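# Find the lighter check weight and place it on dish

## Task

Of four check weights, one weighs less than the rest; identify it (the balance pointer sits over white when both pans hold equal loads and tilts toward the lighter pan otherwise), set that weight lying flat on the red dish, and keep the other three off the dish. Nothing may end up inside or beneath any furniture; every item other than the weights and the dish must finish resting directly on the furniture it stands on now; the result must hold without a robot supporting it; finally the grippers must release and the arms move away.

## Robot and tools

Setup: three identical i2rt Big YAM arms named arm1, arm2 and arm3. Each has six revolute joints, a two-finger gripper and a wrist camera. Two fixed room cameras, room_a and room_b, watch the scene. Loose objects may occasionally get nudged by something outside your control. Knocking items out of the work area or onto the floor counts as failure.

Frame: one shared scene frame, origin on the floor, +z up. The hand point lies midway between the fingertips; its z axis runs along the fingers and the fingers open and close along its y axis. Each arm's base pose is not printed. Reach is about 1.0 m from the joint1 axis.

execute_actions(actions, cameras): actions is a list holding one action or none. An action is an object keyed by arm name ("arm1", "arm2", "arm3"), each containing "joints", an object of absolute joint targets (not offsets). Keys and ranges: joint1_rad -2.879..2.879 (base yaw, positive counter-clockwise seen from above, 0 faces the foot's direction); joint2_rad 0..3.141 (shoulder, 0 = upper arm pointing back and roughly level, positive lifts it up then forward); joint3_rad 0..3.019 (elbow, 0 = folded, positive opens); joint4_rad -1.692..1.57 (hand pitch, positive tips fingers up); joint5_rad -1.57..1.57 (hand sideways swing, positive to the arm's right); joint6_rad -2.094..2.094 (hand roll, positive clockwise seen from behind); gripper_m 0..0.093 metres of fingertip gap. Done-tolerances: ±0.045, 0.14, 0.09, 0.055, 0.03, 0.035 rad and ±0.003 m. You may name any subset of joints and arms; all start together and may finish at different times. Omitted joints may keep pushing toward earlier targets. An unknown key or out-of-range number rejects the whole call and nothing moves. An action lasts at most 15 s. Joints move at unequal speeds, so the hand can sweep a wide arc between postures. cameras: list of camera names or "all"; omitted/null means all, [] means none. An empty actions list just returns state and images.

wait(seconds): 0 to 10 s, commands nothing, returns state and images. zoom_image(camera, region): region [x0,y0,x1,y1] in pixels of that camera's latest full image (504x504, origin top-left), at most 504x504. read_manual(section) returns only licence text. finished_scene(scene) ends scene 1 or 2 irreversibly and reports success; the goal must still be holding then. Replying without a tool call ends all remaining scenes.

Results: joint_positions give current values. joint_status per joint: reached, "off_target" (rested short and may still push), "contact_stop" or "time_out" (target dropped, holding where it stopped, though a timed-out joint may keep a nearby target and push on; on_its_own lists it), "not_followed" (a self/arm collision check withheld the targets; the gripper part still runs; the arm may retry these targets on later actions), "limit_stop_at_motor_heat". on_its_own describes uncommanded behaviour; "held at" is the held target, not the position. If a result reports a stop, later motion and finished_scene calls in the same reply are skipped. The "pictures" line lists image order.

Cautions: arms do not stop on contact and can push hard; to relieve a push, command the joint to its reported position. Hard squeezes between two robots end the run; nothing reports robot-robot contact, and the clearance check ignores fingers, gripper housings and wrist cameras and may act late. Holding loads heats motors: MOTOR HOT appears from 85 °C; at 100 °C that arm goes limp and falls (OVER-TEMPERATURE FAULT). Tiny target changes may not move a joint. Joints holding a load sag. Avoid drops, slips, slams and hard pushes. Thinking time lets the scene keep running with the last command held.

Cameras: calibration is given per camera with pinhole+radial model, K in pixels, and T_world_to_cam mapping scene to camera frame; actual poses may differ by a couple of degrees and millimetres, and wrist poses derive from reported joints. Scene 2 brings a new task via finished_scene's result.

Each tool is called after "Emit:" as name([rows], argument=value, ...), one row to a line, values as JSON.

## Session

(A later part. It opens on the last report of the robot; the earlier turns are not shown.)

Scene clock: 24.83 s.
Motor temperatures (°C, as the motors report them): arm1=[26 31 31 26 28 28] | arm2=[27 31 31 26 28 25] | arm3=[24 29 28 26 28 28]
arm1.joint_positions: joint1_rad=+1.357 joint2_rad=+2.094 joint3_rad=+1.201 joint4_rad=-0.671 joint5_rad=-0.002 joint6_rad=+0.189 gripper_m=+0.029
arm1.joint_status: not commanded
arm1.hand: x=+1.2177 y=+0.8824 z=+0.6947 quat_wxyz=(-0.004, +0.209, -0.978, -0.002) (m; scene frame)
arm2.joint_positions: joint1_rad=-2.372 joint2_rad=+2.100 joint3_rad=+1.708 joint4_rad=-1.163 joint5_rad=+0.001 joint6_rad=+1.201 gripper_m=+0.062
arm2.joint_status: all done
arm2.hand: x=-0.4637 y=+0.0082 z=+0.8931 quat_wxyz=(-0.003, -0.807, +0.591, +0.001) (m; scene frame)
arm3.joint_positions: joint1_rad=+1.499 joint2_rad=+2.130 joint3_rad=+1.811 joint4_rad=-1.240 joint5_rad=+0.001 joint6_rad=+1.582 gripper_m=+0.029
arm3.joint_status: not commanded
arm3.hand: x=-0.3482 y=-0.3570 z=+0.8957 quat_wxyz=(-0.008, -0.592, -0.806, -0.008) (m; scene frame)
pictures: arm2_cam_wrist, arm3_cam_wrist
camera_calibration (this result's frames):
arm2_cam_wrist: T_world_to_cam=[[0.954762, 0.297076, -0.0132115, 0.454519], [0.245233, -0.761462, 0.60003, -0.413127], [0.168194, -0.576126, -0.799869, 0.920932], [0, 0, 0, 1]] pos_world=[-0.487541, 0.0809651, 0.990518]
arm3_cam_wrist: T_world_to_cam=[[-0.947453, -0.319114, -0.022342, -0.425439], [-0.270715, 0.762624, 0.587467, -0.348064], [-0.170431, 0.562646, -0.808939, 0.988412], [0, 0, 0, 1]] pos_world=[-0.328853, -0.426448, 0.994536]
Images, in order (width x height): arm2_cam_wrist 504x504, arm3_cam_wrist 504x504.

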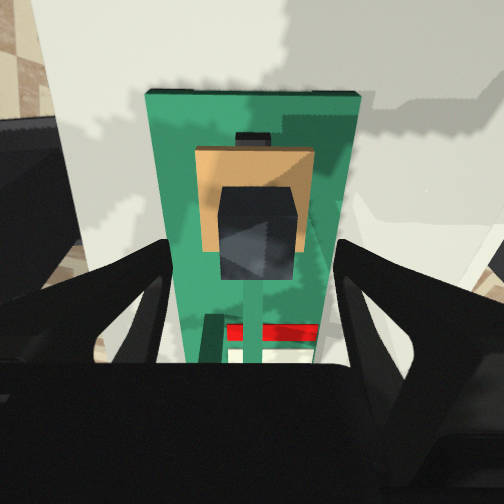

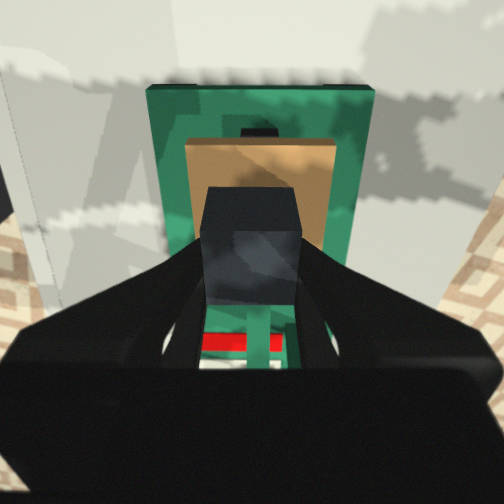

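Emit:
execute_actions([
  {"arm3":{"joints":{"gripper_m":0.068}}},
], cameras=[])

Emit:
wait(seconds=2.5)

Scene clock: 25.53 s.
Motor temperatures (°C, as the motors report them): arm1=[26 31 31 26 28 28] | arm2=[27 31 31 26 28 25] | arm3=[24 29 28 26 28 28]
arm1.joint_positions: joint1_rad=+1.357 joint2_rad=+2.094 joint3_rad=+1.201 joint4_rad=-0.671 joint5_rad=-0.002 joint6_rad=+0.189 gripper_m=+0.029
arm1.joint_status: not commanded
arm1.hand: x=+1.2177 y=+0.8824 z=+0.6947 quat_wxyz=(-0.004, +0.209, -0.978, -0.002) (m; scene frame)
arm2.joint_positions: joint1_rad=-2.372 joint2_rad=+2.100 joint3_rad=+1.708 joint4_rad=-1.163 joint5_rad=+0.001 joint6_rad=+1.201 gripper_m=+0.062
arm2.joint_status: not commanded
arm2.hand: x=-0.4637 y=+0.0082 z=+0.8931 quat_wxyz=(-0.003, -0.807, +0.591, +0.001) (m; scene frame)
arm3.joint_positions: joint1_rad=+1.499 joint2_rad=+2.130 joint3_rad=+1.811 joint4_rad=-1.240 joint5_rad=+0.001 joint6_rad=+1.582 gripper_m=+0.068
arm3.joint_status: all done
arm3.hand: x=-0.3482 y=-0.3570 z=+0.8957 quat_wxyz=(-0.008, -0.592, -0.806, -0.008) (m; scene frame)
pictures: none
No camera images: the call's "cameras" was empty. Leave "cameras" out to get every camera's image.

Scene clock: 28.03 s.
Motor temperatures (°C, as the motors report them): arm1=[26 31 31 26 28 28] | arm2=[27 32 32 26 28 25] | arm3=[24 29 28 26 28 28]
arm1.joint_positions: joint1_rad=+1.357 joint2_rad=+2.094 joint3_rad=+1.201 joint4_rad=-0.671 joint5_rad=-0.002 joint6_rad=+0.189 gripper_m=+0.029
arm1.joint_status: not commanded
arm1.hand: x=+1.2177 y=+0.8824 z=+0.6947 quat_wxyz=(-0.004, +0.209, -0.978, -0.002) (m; scene frame)
arm2.joint_positions: joint1_rad=-2.372 joint2_rad=+2.100 joint3_rad=+1.708 joint4_rad=-1.163 joint5_rad=+0.001 joint6_rad=+1.201 gripper_m=+0.062
arm2.joint_status: not commanded
arm2.hand: x=-0.4637 y=+0.0082 z=+0.8931 quat_wxyz=(-0.003, -0.807, +0.591, +0.001) (m; scene frame)
arm3.joint_positions: joint1_rad=+1.499 joint2_rad=+2.130 joint3_rad=+1.811 joint4_rad=-1.240 joint5_rad=+0.001 joint6_rad=+1.582 gripper_m=+0.068
arm3.joint_status: all done
arm3.hand: x=-0.3482 y=-0.3570 z=+0.8957 quat_wxyz=(-0.008, -0.592, -0.806, -0.008) (m; scene frame)
wait: 2.50 s; at rest by 0.27 s
pictures: arm1_cam_wrist, arm2_cam_wrist, arm3_cam_wrist, room_a, room_b
camera_calibration (this result's frames):
arm1_cam_wrist: T_world_to_cam=[[0.410797, -0.911439, -0.0229207, 0.316964], [-0.742219, -0.348916, 0.572161, 0.818955], [-0.529487, -0.21803, -0.819821, 1.53308], [0, 0, 0, 1]] pos_world=[1.28938, 0.908899, 0.795545]
arm2_cam_wrist: T_world_to_cam=[[0.954762, 0.297076, -0.0132115, 0.454519], [0.245233, -0.761462, 0.60003, -0.413127], [0.168194, -0.576126, -0.799869, 0.920932], [0, 0, 0, 1]] pos_world=[-0.487541, 0.0809651, 0.990518]
arm3_cam_wrist: T_world_to_cam=[[-0.947575, -0.318753, -0.0223434, -0.425351], [-0.270423, 0.762723, 0.587474, -0.347933], [-0.170217, 0.562717, -0.808935, 0.988508], [0, 0, 0, 1]] pos_world=[-0.32888, -0.426456, 0.994536]
Images, in order (width x height): arm1_cam_wrist 504x504, arm2_cam_wrist 504x504, arm3_cam_wrist 504x504, room_a 504x504, room_b 504x504.

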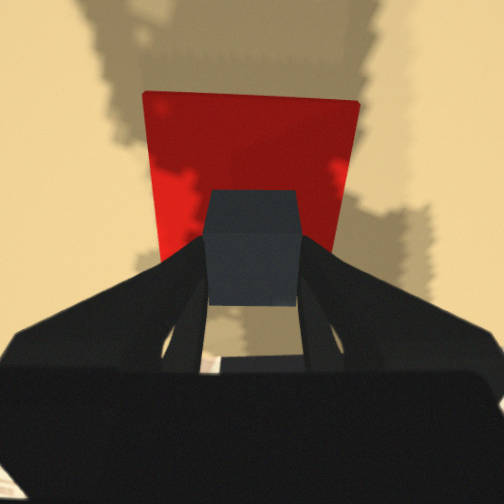

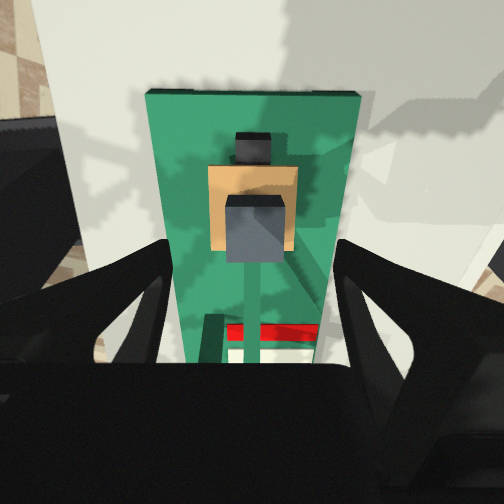

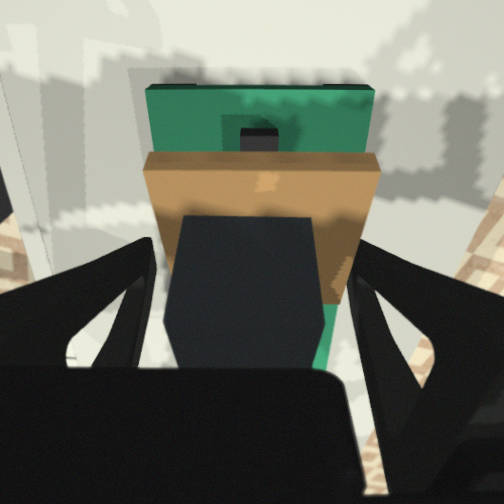

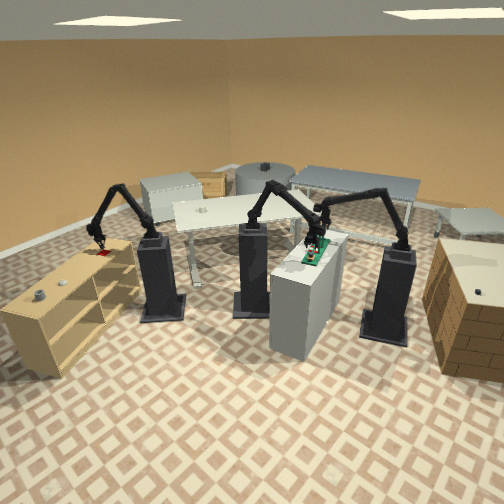

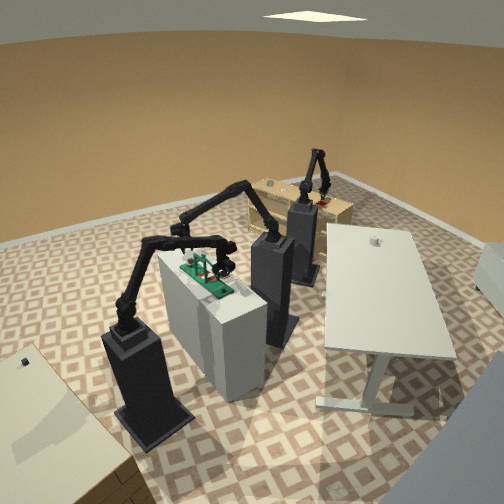

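Emit:
zoom_image(camera="room_b", region=[175, 235, 245, 305])

Emit:
zoom_image(camera="room_a", region=[285, 200, 355, 270])

Region (175, 235, 245, 305) of room_b's 504x504 image, scaled by 7.200, with more detail than that image has.

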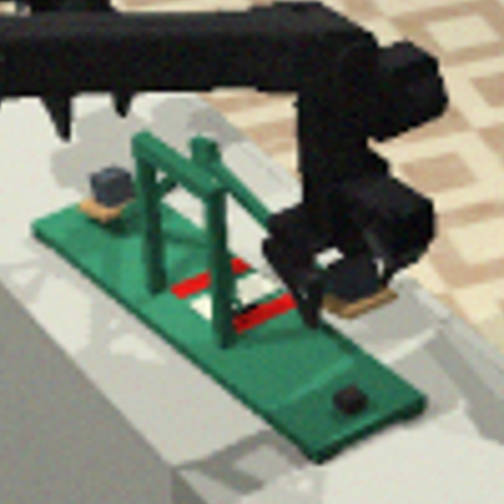

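Region (285, 200, 355, 270) of room_a's 504x504 image, scaled by 7.200, with more detail than that image has.

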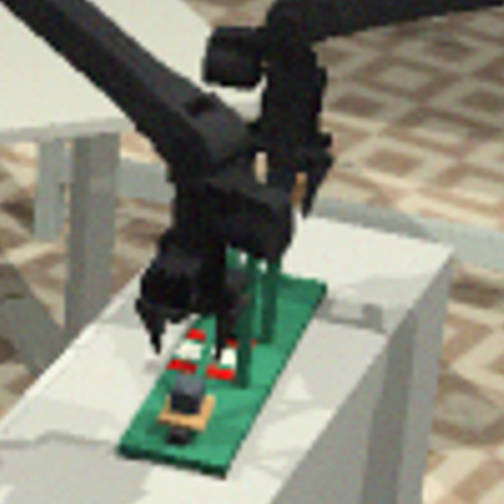

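Emit:
execute_actions([
  {"arm1":{"joints":{"joint1_rad":1.565,"joint2_rad":2.15,"joint4_rad":-0.6}},"arm2":{"joints":{"joint2_rad":1.95,"joint3_rad":1.878,"joint4_rad":-1.47,"joint6_rad":0.0,"gripper_m":0.075}},"arm3":{"joints":{"joint2_rad":1.85,"gripper_m":0.09}}},
])

Scene clock: 34.87 s.
Motor temperatures (°C, as the motors report them): arm1=[26 31 31 26 28 28] | arm2=[27 32 32 26 28 25] | arm3=[24 30 28 26 28 28]
arm1.joint_positions: joint1_rad=+1.569 joint2_rad=+2.152 joint3_rad=+1.201 joint4_rad=-0.609 joint5_rad=-0.001 joint6_rad=+0.187 gripper_m=+0.029
arm1.joint_status: all done
arm1.hand: x=+1.1470 y=+0.9638 z=+0.6662 quat_wxyz=(-0.006, +0.311, -0.950, -0.003) (m; scene frame)
arm2.joint_positions: joint1_rad=-2.372 joint2_rad=+1.952 joint3_rad=+1.851 joint4_rad=-1.463 joint5_rad=+0.001 joint6_rad=+0.015 gripper_m=+0.075
arm2.joint_status: all done
arm2.hand: x=-0.4441 y=+0.0077 z=+1.0343 quat_wxyz=(-0.002, -0.999, +0.039, -0.002) (m; scene frame)
arm3.joint_positions: joint1_rad=+1.499 joint2_rad=+1.822 joint3_rad=+1.805 joint4_rad=-1.240 joint5_rad=+0.001 joint6_rad=+1.583 gripper_m=+0.090
arm3.joint_status: all done
arm3.hand: x=-0.3561 y=-0.3590 z=+1.0855 quat_wxyz=(-0.095, -0.584, -0.796, -0.130) (m; scene frame)
pictures: arm1_cam_wrist, arm2_cam_wrist, arm3_cam_wrist, room_a, room_b
camera_calibration (this result's frames):
arm1_cam_wrist: T_world_to_cam=[[0.594448, -0.803828, -0.0222088, 0.104712], [-0.653274, -0.498846, 0.569549, 0.85535], [-0.468898, -0.324058, -0.821658, 1.52394], [0, 0, 0, 1]] pos_world=[1.2111, 1.0047, 0.767321]
arm2_cam_wrist: T_world_to_cam=[[0.0826463, 0.996512, -0.0115354, 0.0434215], [0.796312, -0.059074, 0.601994, -0.265791], [0.599213, -0.0589384, -0.798417, 1.21614], [0, 0, 0, 1]] pos_world=[-0.520666, 0.0127061, 1.1315]
arm3_cam_wrist: T_world_to_cam=[[-0.898302, -0.30312, -0.318076, -0.0849793], [-0.435642, 0.708663, 0.554989, -0.502989], [0.0571804, 0.637115, -0.768645, 1.20577], [0, 0, 0, 1]] pos_world=[-0.364407, -0.437522, 1.17893]
Images, in order (width x height): arm1_cam_wrist 504x504, arm2_cam_wrist 504x504, arm3_cam_wrist 504x504, room_a 504x504, room_b 504x504.

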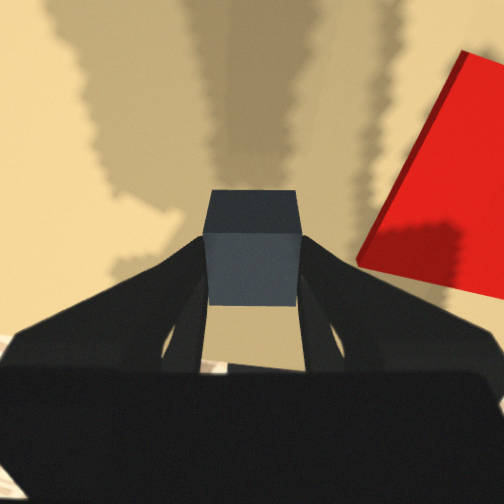

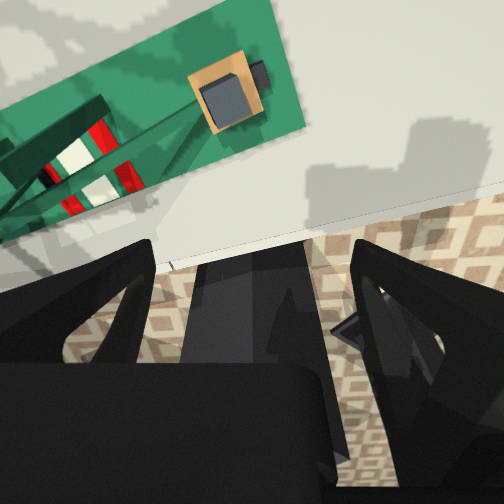

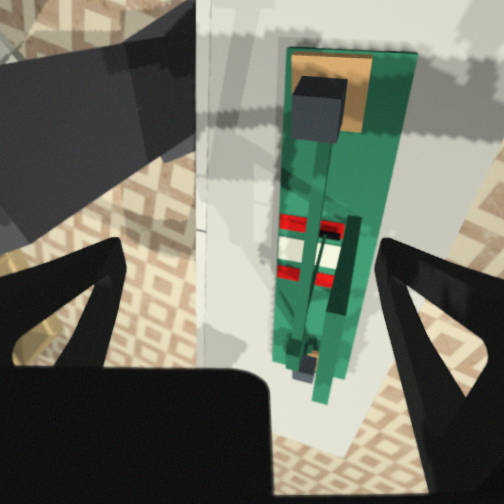

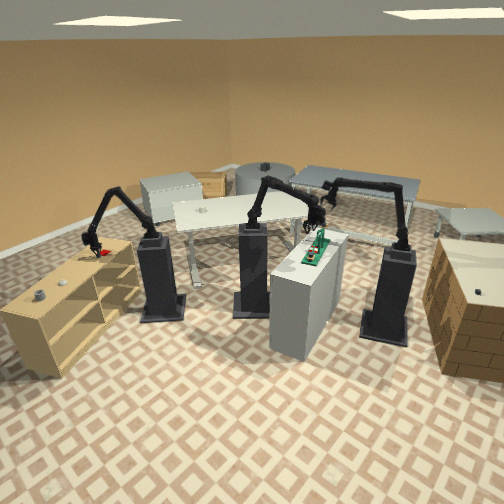

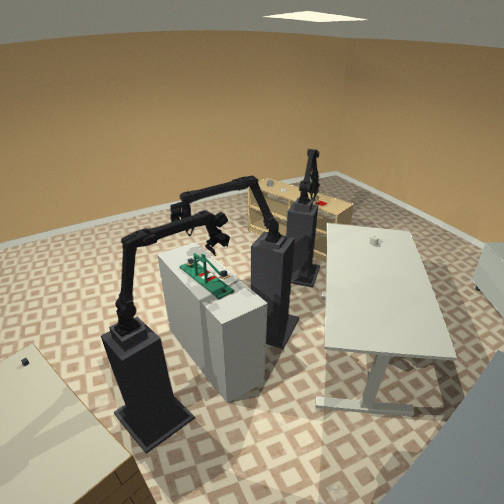

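Emit:
execute_actions([
  {"arm1":{"joints":{"joint2_rad":2.188,"joint4_rad":-0.585}},"arm2":{"joints":{"joint1_rad":-1.724,"joint6_rad":-1.295}},"arm3":{"joints":{"joint1_rad":0.6}}},
], cameras=["arm1_cam_wrist","arm2_cam_wrist","room_b"])

Scene clock: 37.83 s.
Motor temperatures (°C, as the motors report them): arm1=[26 31 31 26 28 28] | arm2=[27 32 32 26 28 25] | arm3=[24 30 28 26 28 28]
arm1.joint_positions: joint1_rad=+1.569 joint2_rad=+2.184 joint3_rad=+1.201 joint4_rad=-0.595 joint5_rad=-0.001 joint6_rad=+0.187 gripper_m=+0.029
arm1.joint_status: all done
arm1.hand: x=+1.1433 y=+0.9598 z=+0.6508 quat_wxyz=(+0.002, +0.311, -0.950, +0.002) (m; scene frame)
arm2.joint_positions: joint1_rad=-1.731 joint2_rad=+1.952 joint3_rad=+1.851 joint4_rad=-1.463 joint5_rad=-0.001 joint6_rad=-1.280 gripper_m=+0.075
arm2.joint_status: all done
arm2.hand: x=-0.3467 y=-0.3628 z=+1.0375 quat_wxyz=(-0.005, -0.598, -0.801, +0.002) (m; scene frame)
arm3.joint_positions: joint1_rad=+0.591 joint2_rad=+1.826 joint3_rad=+1.805 joint4_rad=-1.236 joint5_rad=+0.002 joint6_rad=+1.583 gripper_m=+0.090
arm3.joint_status: all done
arm3.hand: x=-0.4329 y=-0.9154 z=+1.0826 quat_wxyz=(-0.140, -0.874, -0.458, -0.077) (m; scene frame)
pictures: arm1_cam_wrist, arm2_cam_wrist, room_b
camera_calibration (this result's frames):
arm1_cam_wrist: T_world_to_cam=[[0.594175, -0.80411, -0.019065, 0.101877], [-0.646548, -0.49158, 0.583374, 0.836063], [-0.478469, -0.3343, -0.81198, 1.52273], [0, 0, 0, 1]] pos_world=[1.2086, 1.00196, 0.750632]
arm2_cam_wrist: T_world_to_cam=[[-0.960185, -0.279177, -0.0102448, -0.421079], [-0.231429, 0.77435, 0.588916, -0.407468], [-0.156479, 0.567839, -0.808129, 1.11399], [0, 0, 0, 1]] pos_world=[-0.324297, -0.4346, 1.1359]
Images, in order (width x height): arm1_cam_wrist 504x504, arm2_cam_wrist 504x504, room_b 504x504.

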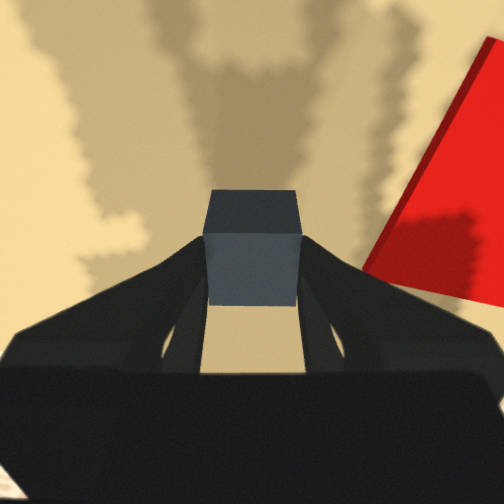

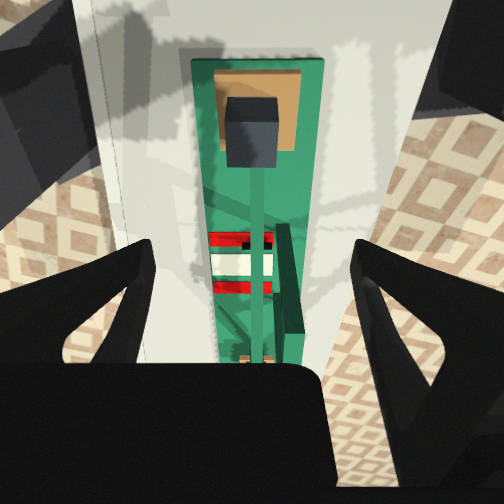

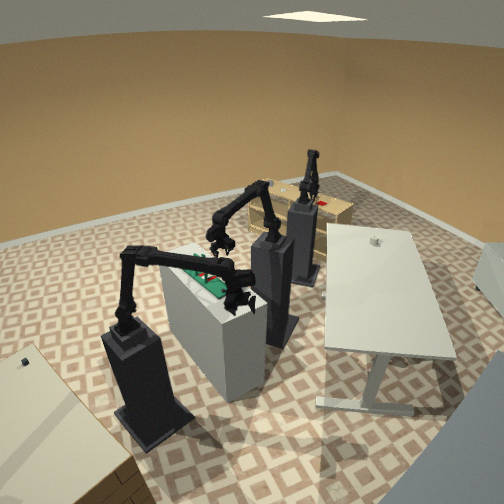

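Emit:
zoom_image(camera="arm2_cam_wrist", region=[200, 55, 320, 175])

Emit:
zoom_image(camera="arm1_cam_wrist", region=[180, 150, 400, 320])

Region (200, 55, 320, 175) of arm2_cam_wrist's 504x504 image, scaled by 4.200, with more detail than that image has.

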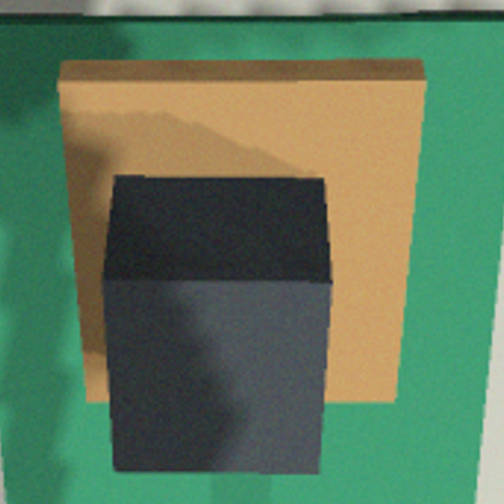

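Region (180, 150, 400, 320) of arm1_cam_wrist's 504x504 image, scaled by 2.291, with more detail than that image has; it fills the top 389 rows of this view, and the rest is white.

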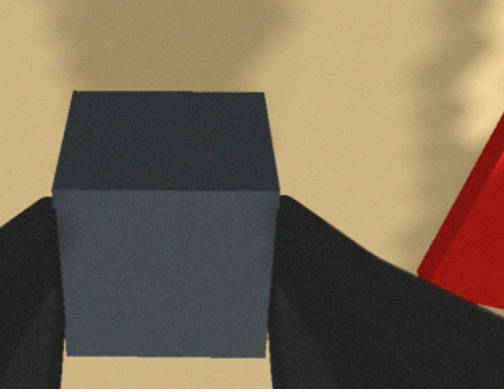

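Emit:
execute_actions([
  {"arm1":{"joints":{"gripper_m":0.06}},"arm2":{"joints":{"joint1_rad":-1.703,"joint2_rad":2.014,"joint3_rad":1.705,"joint4_rad":-1.219,"joint6_rad":-1.245,"gripper_m":0.065}}},
], cameras=["arm1_cam_wrist","arm2_cam_wrist"])

Scene clock: 40.00 s.
Motor temperatures (°C, as the motors report them): arm1=[26 31 31 26 28 28] | arm2=[27 32 32 26 28 25] | arm3=[24 30 28 26 28 28]
arm1.joint_positions: joint1_rad=+1.569 joint2_rad=+2.184 joint3_rad=+1.201 joint4_rad=-0.594 joint5_rad=-0.001 joint6_rad=+0.187 gripper_m=+0.060
arm1.joint_status: all done
arm1.hand: x=+1.1434 y=+0.9598 z=+0.6508 quat_wxyz=(+0.002, +0.311, -0.950, +0.001) (m; scene frame)
arm2.joint_positions: joint1_rad=-1.704 joint2_rad=+2.033 joint3_rad=+1.690 joint4_rad=-1.227 joint5_rad=-0.001 joint6_rad=-1.259 gripper_m=+0.065
arm2.joint_status: all done
arm2.hand: x=-0.3398 y=-0.3792 z=+0.9301 quat_wxyz=(-0.007, -0.596, -0.803, -0.001) (m; scene frame)
arm3.joint_positions: joint1_rad=+0.591 joint2_rad=+1.826 joint3_rad=+1.805 joint4_rad=-1.236 joint5_rad=+0.002 joint6_rad=+1.583 gripper_m=+0.090
arm3.joint_status: not commanded
arm3.hand: x=-0.4329 y=-0.9154 z=+1.0826 quat_wxyz=(-0.140, -0.874, -0.458, -0.077) (m; scene frame)
pictures: arm1_cam_wrist, arm2_cam_wrist
camera_calibration (this result's frames):
arm1_cam_wrist: T_world_to_cam=[[0.594181, -0.804104, -0.0191349, 0.101928], [-0.646699, -0.491744, 0.583068, 0.836667], [-0.478257, -0.334073, -0.812198, 1.52247], [0, 0, 0, 1]] pos_world=[1.20864, 1.002, 0.75066]
arm2_cam_wrist: T_world_to_cam=[[-0.958486, -0.284686, -0.0160582, -0.416191], [-0.238904, 0.771049, 0.590261, -0.335006], [-0.155658, 0.569593, -0.807053, 1.03753], [0, 0, 0, 1]] pos_world=[-0.317448, -0.451147, 1.0284]
Images, in order (width x height): arm1_cam_wrist 504x504, arm2_cam_wrist 504x504.

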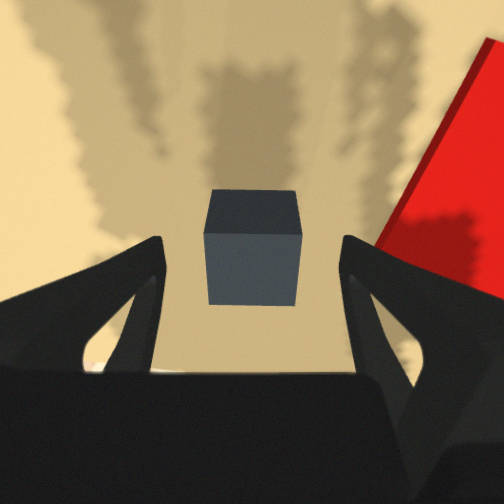

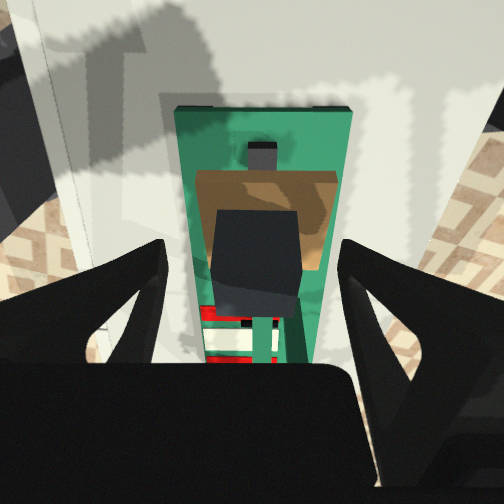

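Emit:
zoom_image(camera="arm2_cam_wrist", region=[150, 160, 360, 330])

Region (150, 160, 360, 330) of arm2_cam_wrist's 504x504 image, scaled by 2.400, with more detail than that image has; it fills the top 408 rows of this view, and the rest is white.

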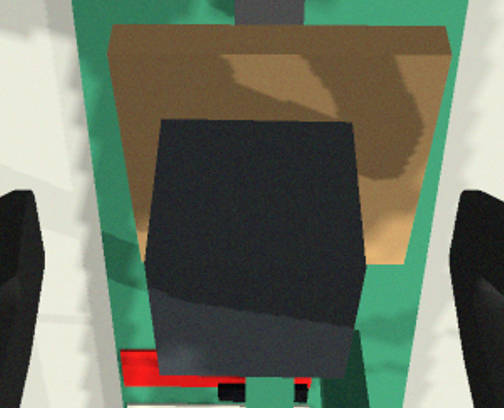

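Emit:
execute_actions([
  {"arm2":{"joints":{"gripper_m":0.02}}},
], cameras=["arm2_cam_wrist"])

Scene clock: 42.07 s.
Motor temperatures (°C, as the motors report them): arm1=[26 31 31 26 28 28] | arm2=[27 32 32 26 28 25] | arm3=[24 30 29 26 28 28]
arm1.joint_positions: joint1_rad=+1.569 joint2_rad=+2.184 joint3_rad=+1.201 joint4_rad=-0.594 joint5_rad=-0.001 joint6_rad=+0.187 gripper_m=+0.060
arm1.joint_status: not commanded
arm1.hand: x=+1.1434 y=+0.9598 z=+0.6508 quat_wxyz=(+0.002, +0.311, -0.950, +0.001) (m; scene frame)
arm2.joint_positions: joint1_rad=-1.704 joint2_rad=+2.033 joint3_rad=+1.690 joint4_rad=-1.227 joint5_rad=-0.001 joint6_rad=-1.259 gripper_m=+0.029
arm2.joint_status: gripper_m off_target (ended at +0.029, target +0.020)
arm2.hand: x=-0.3399 y=-0.3793 z=+0.9301 quat_wxyz=(-0.006, -0.596, -0.803, +0.000) (m; scene frame)
arm3.joint_positions: joint1_rad=+0.591 joint2_rad=+1.826 joint3_rad=+1.805 joint4_rad=-1.236 joint5_rad=+0.002 joint6_rad=+1.583 gripper_m=+0.090
arm3.joint_status: not commanded
arm3.hand: x=-0.4329 y=-0.9154 z=+1.0826 quat_wxyz=(-0.140, -0.874, -0.458, -0.077) (m; scene frame)
pictures: arm2_cam_wrist
camera_calibration (this result's frames):
arm2_cam_wrist: T_world_to_cam=[[-0.958715, -0.283954, -0.0153408, -0.416836], [-0.237942, 0.771484, 0.590081, -0.334301], [-0.155721, 0.56937, -0.807198, 1.03759], [0, 0, 0, 1]] pos_world=[-0.317597, -0.451229, 1.02841]
Images, in order (width x height): arm2_cam_wrist 504x504.

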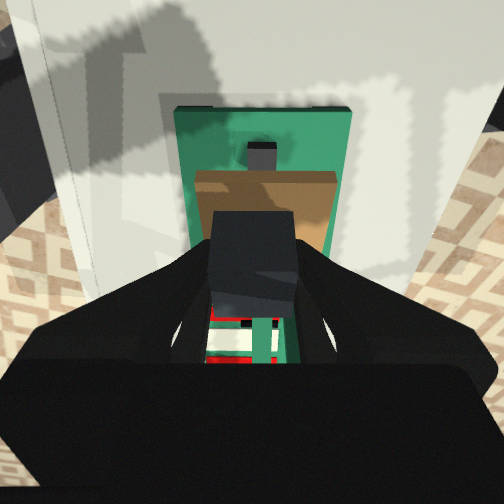

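Emit:
execute_actions([
  {"arm1":{"joints":{"joint2_rad":1.95,"joint4_rad":-0.8,"gripper_m":0.075}},"arm2":{"joints":{"joint1_rad":-1.52,"joint2_rad":2.0,"joint3_rad":1.915,"joint4_rad":-1.3,"joint6_rad":-1.0}},"arm3":{"joints":{"joint1_rad":0.35}}},
], cameras=["arm1_cam_wrist","arm2_cam_wrist","room_a"])

Scene clock: 44.83 s.
Motor temperatures (°C, as the motors report them): arm1=[26 31 31 26 28 28] | arm2=[27 32 33 26 28 25] | arm3=[24 30 29 26 28 28]
arm1.joint_positions: joint1_rad=+1.569 joint2_rad=+1.942 joint3_rad=+1.204 joint4_rad=-0.792 joint5_rad=-0.001 joint6_rad=+0.187 gripper_m=+0.075
arm1.joint_status: all done
arm1.hand: x=+1.1495 y=+0.9668 z=+0.7697 quat_wxyz=(-0.019, +0.311, -0.950, -0.010) (m; scene frame)
arm2.joint_positions: joint1_rad=-1.526 joint2_rad=+2.007 joint3_rad=+1.870 joint4_rad=-1.294 joint5_rad=-0.001 joint6_rad=-1.014 gripper_m=+0.029
arm2.joint_status: all done
arm2.hand: x=-0.3027 y=-0.4937 z=+1.0155 quat_wxyz=(+0.001, -0.621, -0.781, +0.068) (m; scene frame)
arm3.joint_positions: joint1_rad=+0.348 joint2_rad=+1.826 joint3_rad=+1.805 joint4_rad=-1.236 joint5_rad=+0.001 joint6_rad=+1.583 gripper_m=+0.090
arm3.joint_status: all done
arm3.hand: x=-0.5346 y=-1.0327 z=+1.0817 quat_wxyz=(-0.147, -0.924, -0.349, -0.061) (m; scene frame)
pictures: arm1_cam_wrist, arm2_cam_wrist, room_a
camera_calibration (this result's frames):
arm1_cam_wrist: T_world_to_cam=[[0.595023, -0.803229, -0.0277795, 0.111011], [-0.664828, -0.511331, 0.544558, 0.844165], [-0.451609, -0.305556, -0.838263, 1.58618], [0, 0, 0, 1]] pos_world=[1.2115, 1.00548, 0.87302]
arm2_cam_wrist: T_world_to_cam=[[-0.971598, -0.214444, 0.100052, -0.499108], [-0.131082, 0.839746, 0.52692, -0.157353], [-0.197013, 0.498839, -0.844005, 1.16756], [0, 0, 0, 1]] pos_world=[-0.275533, -0.557322, 1.11828]
Images, in order (width x height): arm1_cam_wrist 504x504, arm2_cam_wrist 504x504, room_a 504x504.

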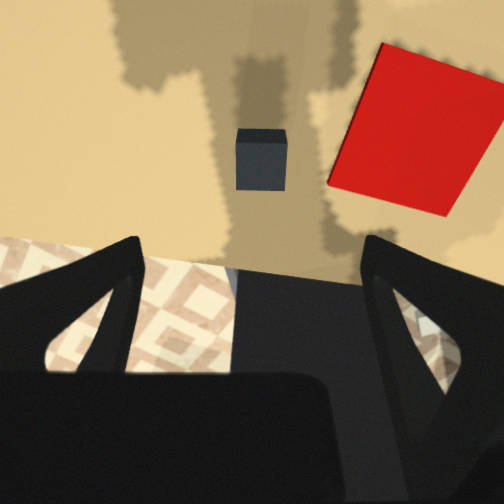

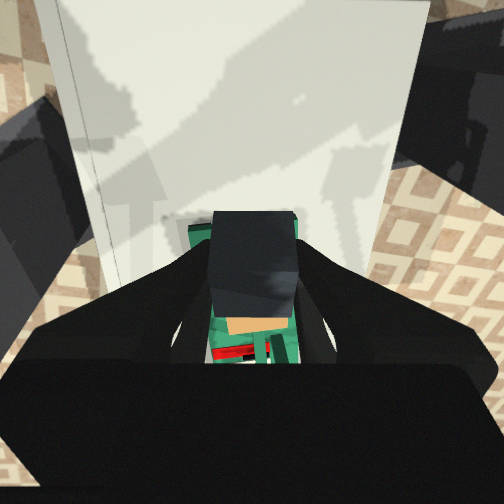

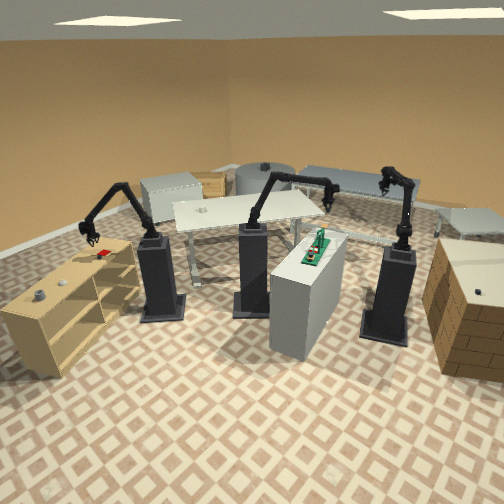

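Emit:
execute_actions([
  {"arm1":{"joints":{"joint1_rad":-0.83,"joint2_rad":1.38,"joint3_rad":0.89,"joint4_rad":-1.08,"joint6_rad":0.0}},"arm2":{"joints":{"joint1_rad":0.80,"joint2_rad":2.365,"joint3_rad":1.895,"joint4_rad":-1.217,"joint6_rad":0.012}},"arm3":{"joints":{"joint1_rad":0.0,"joint2_rad":1.3,"joint3_rad":1.3}}},
])

Scene clock: 47.63 s.
Motor temperatures (°C, as the motors report them): arm1=[26 31 31 26 28 28] | arm2=[27 32 33 26 28 25] | arm3=[24 29 29 26 28 28]
arm1.joint_positions: joint1_rad=-0.828 joint2_rad=+1.387 joint3_rad=+0.887 joint4_rad=-1.071 joint5_rad=+0.000 joint6_rad=+0.009 gripper_m=+0.075
arm1.joint_status: all done
arm1.hand: x=+0.7952 y=+0.2355 z=+0.8986 quat_wxyz=(-0.001, -0.712, -0.702, -0.001) (m; scene frame)
arm2.joint_positions: joint1_rad=+0.795 joint2_rad=+2.373 joint3_rad=+1.881 joint4_rad=-1.209 joint5_rad=-0.001 joint6_rad=-0.002 gripper_m=+0.029
arm2.joint_status: all done
arm2.hand: x=+0.8103 y=-0.0566 z=+0.7967 quat_wxyz=(+0.060, -0.018, -0.998, +0.001) (m; scene frame)
arm3.joint_positions: joint1_rad=-0.007 joint2_rad=+1.278 joint3_rad=+1.315 joint4_rad=-1.232 joint5_rad=+0.003 joint6_rad=+1.583 gripper_m=+0.090
arm3.joint_status: all done
arm3.hand: x=-0.7988 y=-0.9745 z=+1.1395 quat_wxyz=(-0.184, -0.966, -0.179, -0.040) (m; scene frame)
pictures: arm1_cam_wrist, arm2_cam_wrist, arm3_cam_wrist, room_a, room_b
camera_calibration (this result's frames):
arm1_cam_wrist: T_world_to_cam=[[-0.999654, 0.011399, -0.0237103, 0.810622], [-0.00447072, 0.814539, 0.580092, -0.704838], [0.0259254, 0.579997, -0.814206, 0.700839], [0, 0, 0, 1]] pos_world=[0.789021, 0.158393, 0.998718]
arm2_cam_wrist: T_world_to_cam=[[-0.0411211, -0.99915, -0.00298032, -0.0184213], [-0.724163, 0.0277484, 0.68907, 0.0421929], [-0.688402, 0.0304936, -0.724688, 1.26068], [0, 0, 0, 1]] pos_world=[0.89765, -0.0580191, 0.88447]
arm3_cam_wrist: T_world_to_cam=[[-0.349267, 0.860455, -0.370986, 0.980657], [0.662995, 0.506711, 0.551073, 0.395624], [0.662156, -0.0534904, -0.747455, 1.45084], [0, 0, 0, 1]] pos_world=[-0.880466, -0.966673, 1.23023]
Images, in order (width x height): arm1_cam_wrist 504x504, arm2_cam_wrist 504x504, arm3_cam_wrist 504x504, room_a 504x504, room_b 504x504.

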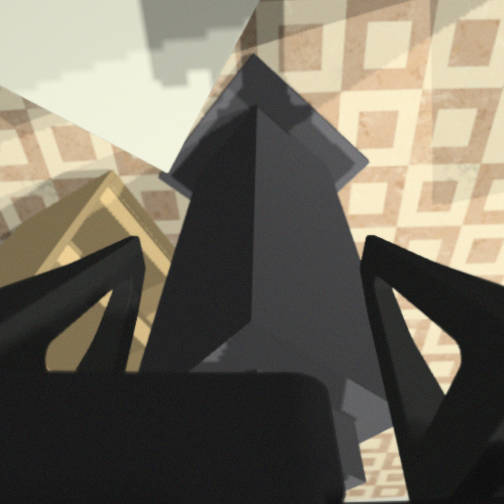

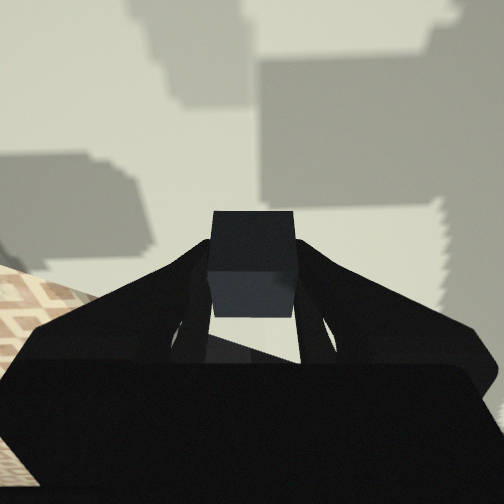

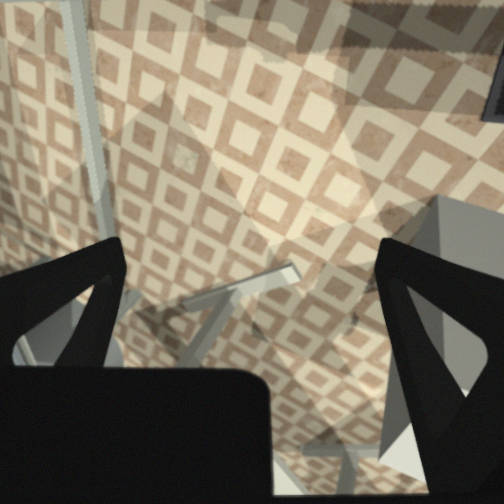

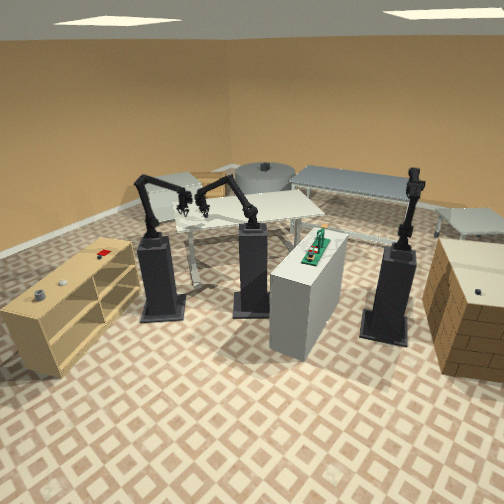

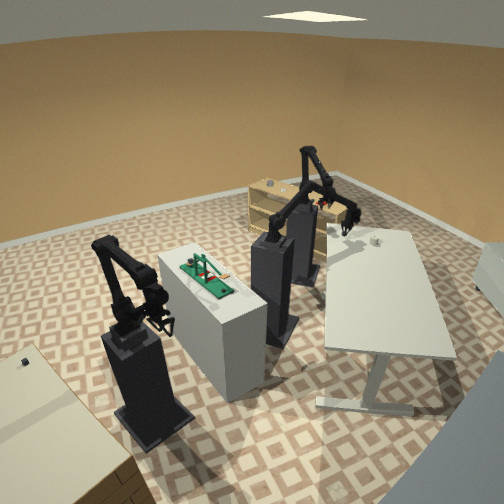

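Emit:
execute_actions([
  {"arm2":{"joints":{"joint2_rad":2.421,"joint4_rad":-1.237}}},
], cameras=["arm2_cam_wrist","room_a"])

Scene clock: 48.63 s.
Motor temperatures (°C, as the motors report them): arm1=[26 31 31 26 28 28] | arm2=[27 32 33 26 28 25] | arm3=[24 29 29 26 28 28]
arm1.joint_positions: joint1_rad=-0.828 joint2_rad=+1.387 joint3_rad=+0.887 joint4_rad=-1.071 joint5_rad=+0.000 joint6_rad=+0.009 gripper_m=+0.075
arm1.joint_status: not commanded
arm1.hand: x=+0.7952 y=+0.2355 z=+0.8986 quat_wxyz=(-0.001, -0.712, -0.702, -0.001) (m; scene frame)
arm2.joint_positions: joint1_rad=+0.795 joint2_rad=+2.436 joint3_rad=+1.881 joint4_rad=-1.229 joint5_rad=-0.001 joint6_rad=-0.002 gripper_m=+0.029
arm2.joint_status: all done
arm2.hand: x=+0.7914 y=-0.0561 z=+0.7586 quat_wxyz=(+0.101, -0.018, -0.995, +0.000) (m; scene frame)
arm3.joint_positions: joint1_rad=-0.007 joint2_rad=+1.278 joint3_rad=+1.315 joint4_rad=-1.232 joint5_rad=+0.003 joint6_rad=+1.583 gripper_m=+0.090
arm3.joint_status: not commanded
arm3.hand: x=-0.7988 y=-0.9745 z=+1.1395 quat_wxyz=(-0.184, -0.966, -0.179, -0.040) (m; scene frame)
pictures: arm2_cam_wrist, room_a
camera_calibration (this result's frames):
arm2_cam_wrist: T_world_to_cam=[[-0.0417881, -0.999123, -0.00262361, -0.0185492], [-0.664451, 0.0258292, 0.746886, -0.0365102], [-0.746163, 0.0329542, -0.664947, 1.22062], [0, 0, 0, 1]] pos_world=[0.885749, -0.0578146, 0.83887]
Images, in order (width x height): arm2_cam_wrist 504x504, room_a 504x504.

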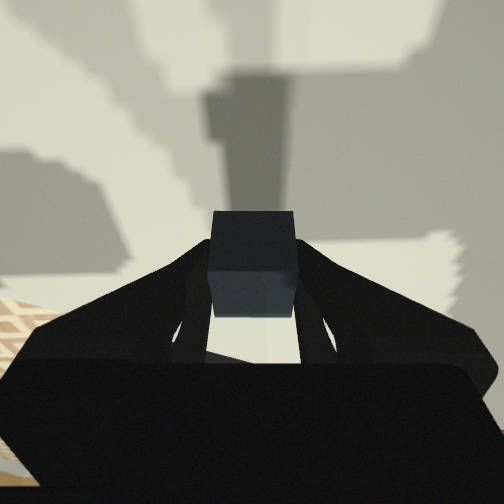

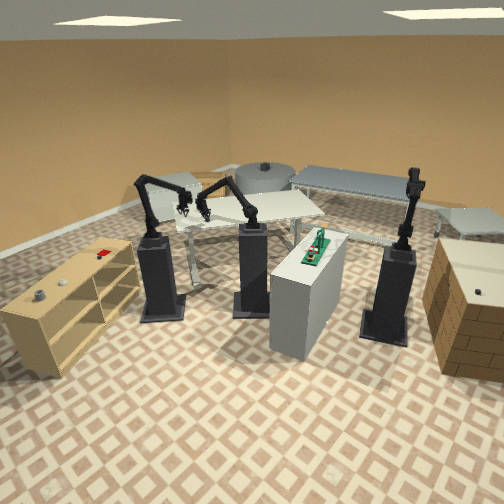

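Emit:
execute_actions([
  {"arm2":{"joints":{"joint2_rad":2.453}}},
], cameras=["arm2_cam_wrist"])

Scene clock: 49.50 s.
Motor temperatures (°C, as the motors report them): arm1=[26 31 31 26 28 28] | arm2=[27 32 33 26 28 25] | arm3=[24 29 29 26 28 28]
arm1.joint_positions: joint1_rad=-0.828 joint2_rad=+1.387 joint3_rad=+0.887 joint4_rad=-1.071 joint5_rad=+0.000 joint6_rad=+0.009 gripper_m=+0.075
arm1.joint_status: not commanded
arm1.hand: x=+0.7952 y=+0.2355 z=+0.8986 quat_wxyz=(-0.001, -0.712, -0.702, -0.001) (m; scene frame)
arm2.joint_positions: joint1_rad=+0.795 joint2_rad=+2.453 joint3_rad=+1.881 joint4_rad=-1.230 joint5_rad=-0.001 joint6_rad=-0.002 gripper_m=+0.029
arm2.joint_status: all done
arm2.hand: x=+0.7871 y=-0.0560 z=+0.7488 quat_wxyz=(+0.110, -0.018, -0.994, +0.000) (m; scene frame)
arm3.joint_positions: joint1_rad=-0.007 joint2_rad=+1.278 joint3_rad=+1.315 joint4_rad=-1.232 joint5_rad=+0.003 joint6_rad=+1.583 gripper_m=+0.090
arm3.joint_status: not commanded
arm3.hand: x=-0.7988 y=-0.9745 z=+1.1395 quat_wxyz=(-0.184, -0.966, -0.179, -0.040) (m; scene frame)
pictures: arm2_cam_wrist
camera_calibration (this result's frames):
arm2_cam_wrist: T_world_to_cam=[[-0.0419249, -0.999118, -0.00254132, -0.0186002], [-0.65125, 0.0253986, 0.758438, -0.0510703], [-0.757704, 0.0334525, -0.65174, 1.21006], [0, 0, 0, 1]] pos_world=[0.882831, -0.0577663, 0.827333]
Images, in order (width x height): arm2_cam_wrist 504x504.

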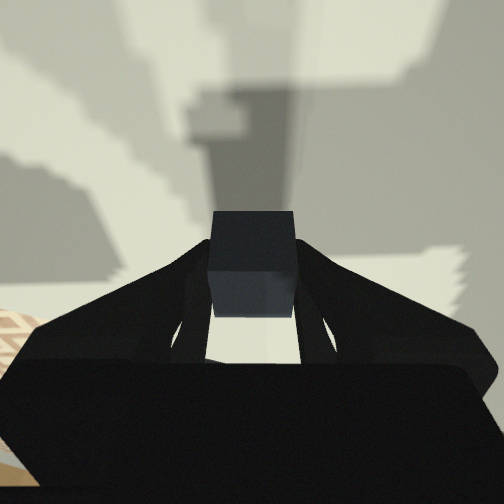

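Emit:
execute_actions([
  {"arm1":{"joints":{"joint1_rad":-0.857}},"arm2":{"joints":{"joint2_rad":2.36,"gripper_m":0.07}}},
], cameras=["arm2_cam_wrist","room_b"])

Scene clock: 50.80 s.
Motor temperatures (°C, as the motors report them): arm1=[26 31 31 26 28 28] | arm2=[27 32 33 26 28 25] | arm3=[24 29 29 26 28 28]
arm1.joint_positions: joint1_rad=-0.849 joint2_rad=+1.387 joint3_rad=+0.887 joint4_rad=-1.071 joint5_rad=+0.000 joint6_rad=+0.008 gripper_m=+0.075
arm1.joint_status: all done
arm1.hand: x=+0.7879 y=+0.2356 z=+0.8986 quat_wxyz=(-0.001, -0.719, -0.695, -0.001) (m; scene frame)
arm2.joint_positions: joint1_rad=+0.795 joint2_rad=+2.360 joint3_rad=+1.881 joint4_rad=-1.231 joint5_rad=-0.001 joint6_rad=-0.002 gripper_m=+0.070
arm2.joint_status: all done
arm2.hand: x=+0.8076 y=-0.0565 z=+0.8059 quat_wxyz=(+0.064, -0.018, -0.998, +0.001) (m; scene frame)
arm3.joint_positions: joint1_rad=-0.007 joint2_rad=+1.278 joint3_rad=+1.315 joint4_rad=-1.232 joint5_rad=+0.003 joint6_rad=+1.583 gripper_m=+0.090
arm3.joint_status: not commanded
arm3.hand: x=-0.7988 y=-0.9745 z=+1.1395 quat_wxyz=(-0.184, -0.966, -0.179, -0.040) (m; scene frame)
pictures: arm2_cam_wrist, room_b
camera_calibration (this result's frames):
arm2_cam_wrist: T_world_to_cam=[[-0.0411898, -0.999147, -0.00294686, -0.0183274], [-0.718357, 0.027564, 0.695128, 0.024296], [-0.694454, 0.0307491, -0.71888, 1.26577], [0, 0, 0, 1]] pos_world=[0.895714, -0.0579025, 0.892991]
Images, in order (width x height): arm2_cam_wrist 504x504, room_b 504x504.

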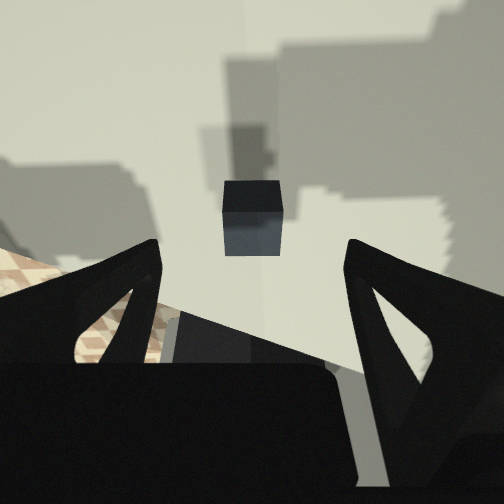

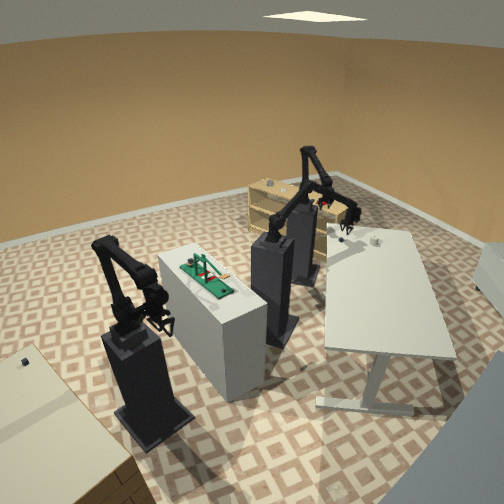

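Emit:
execute_actions(actions=[])

Scene clock: 51.37 s.
Motor temperatures (°C, as the motors report them): arm1=[26 31 31 26 28 28] | arm2=[27 32 33 26 28 25] | arm3=[24 29 29 26 28 28]
arm1.joint_positions: joint1_rad=-0.849 joint2_rad=+1.387 joint3_rad=+0.887 joint4_rad=-1.071 joint5_rad=+0.000 joint6_rad=+0.008 gripper_m=+0.075
arm1.joint_status: all done
arm1.hand: x=+0.7879 y=+0.2356 z=+0.8986 quat_wxyz=(-0.001, -0.719, -0.695, -0.001) (m; scene frame)
arm2.joint_positions: joint1_rad=+0.795 joint2_rad=+2.360 joint3_rad=+1.881 joint4_rad=-1.231 joint5_rad=-0.001 joint6_rad=-0.002 gripper_m=+0.070
arm2.joint_status: all done
arm2.hand: x=+0.8076 y=-0.0565 z=+0.8059 quat_wxyz=(+0.064, -0.018, -0.998, +0.001) (m; scene frame)
arm3.joint_positions: joint1_rad=-0.007 joint2_rad=+1.278 joint3_rad=+1.315 joint4_rad=-1.232 joint5_rad=+0.003 joint6_rad=+1.583 gripper_m=+0.090
arm3.joint_status: not commanded
arm3.hand: x=-0.7988 y=-0.9745 z=+1.1395 quat_wxyz=(-0.184, -0.966, -0.179, -0.040) (m; scene frame)
pictures: arm1_cam_wrist, arm2_cam_wrist, arm3_cam_wrist, room_a, room_b
camera_calibration (this result's frames):
arm1_cam_wrist: T_world_to_cam=[[-0.999219, 0.0316079, -0.0237078, 0.798215], [0.0119977, 0.814426, 0.580144, -0.717956], [0.0376454, 0.579406, -0.814169, 0.691808], [0, 0, 0, 1]] pos_world=[0.780162, 0.158654, 0.99869]
arm2_cam_wrist: T_world_to_cam=[[-0.0411898, -0.999147, -0.00294686, -0.0183274], [-0.718357, 0.027564, 0.695128, 0.024296], [-0.694454, 0.0307491, -0.71888, 1.26577], [0, 0, 0, 1]] pos_world=[0.895714, -0.0579025, 0.892991]
arm3_cam_wrist: T_world_to_cam=[[-0.349267, 0.860455, -0.370986, 0.980657], [0.662995, 0.506711, 0.551073, 0.395624], [0.662156, -0.0534904, -0.747455, 1.45084], [0, 0, 0, 1]] pos_world=[-0.880466, -0.966673, 1.23023]
Images, in order (width x height): arm1_cam_wrist 504x504, arm2_cam_wrist 504x504, arm3_cam_wrist 504x504, room_a 504x504, room_b 504x504.

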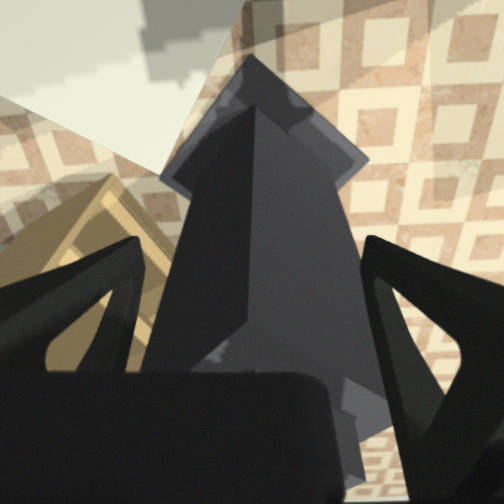

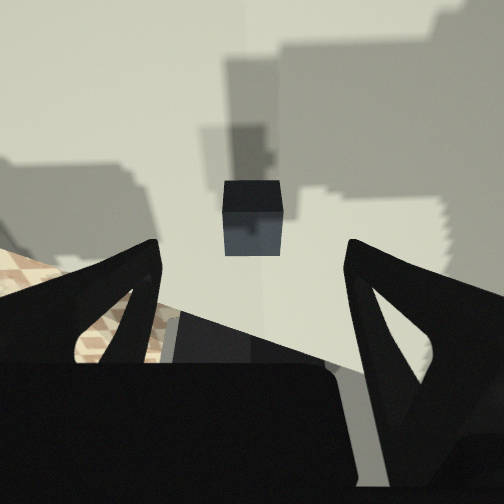

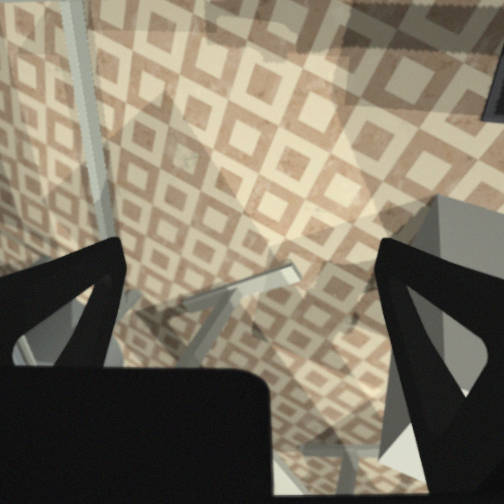

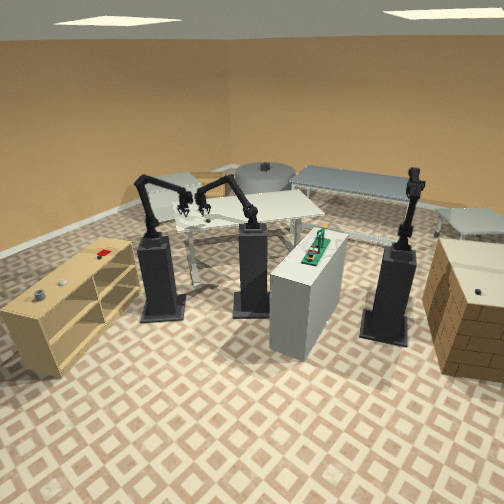

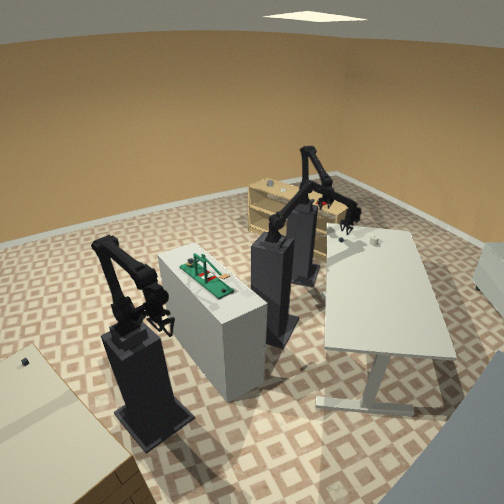

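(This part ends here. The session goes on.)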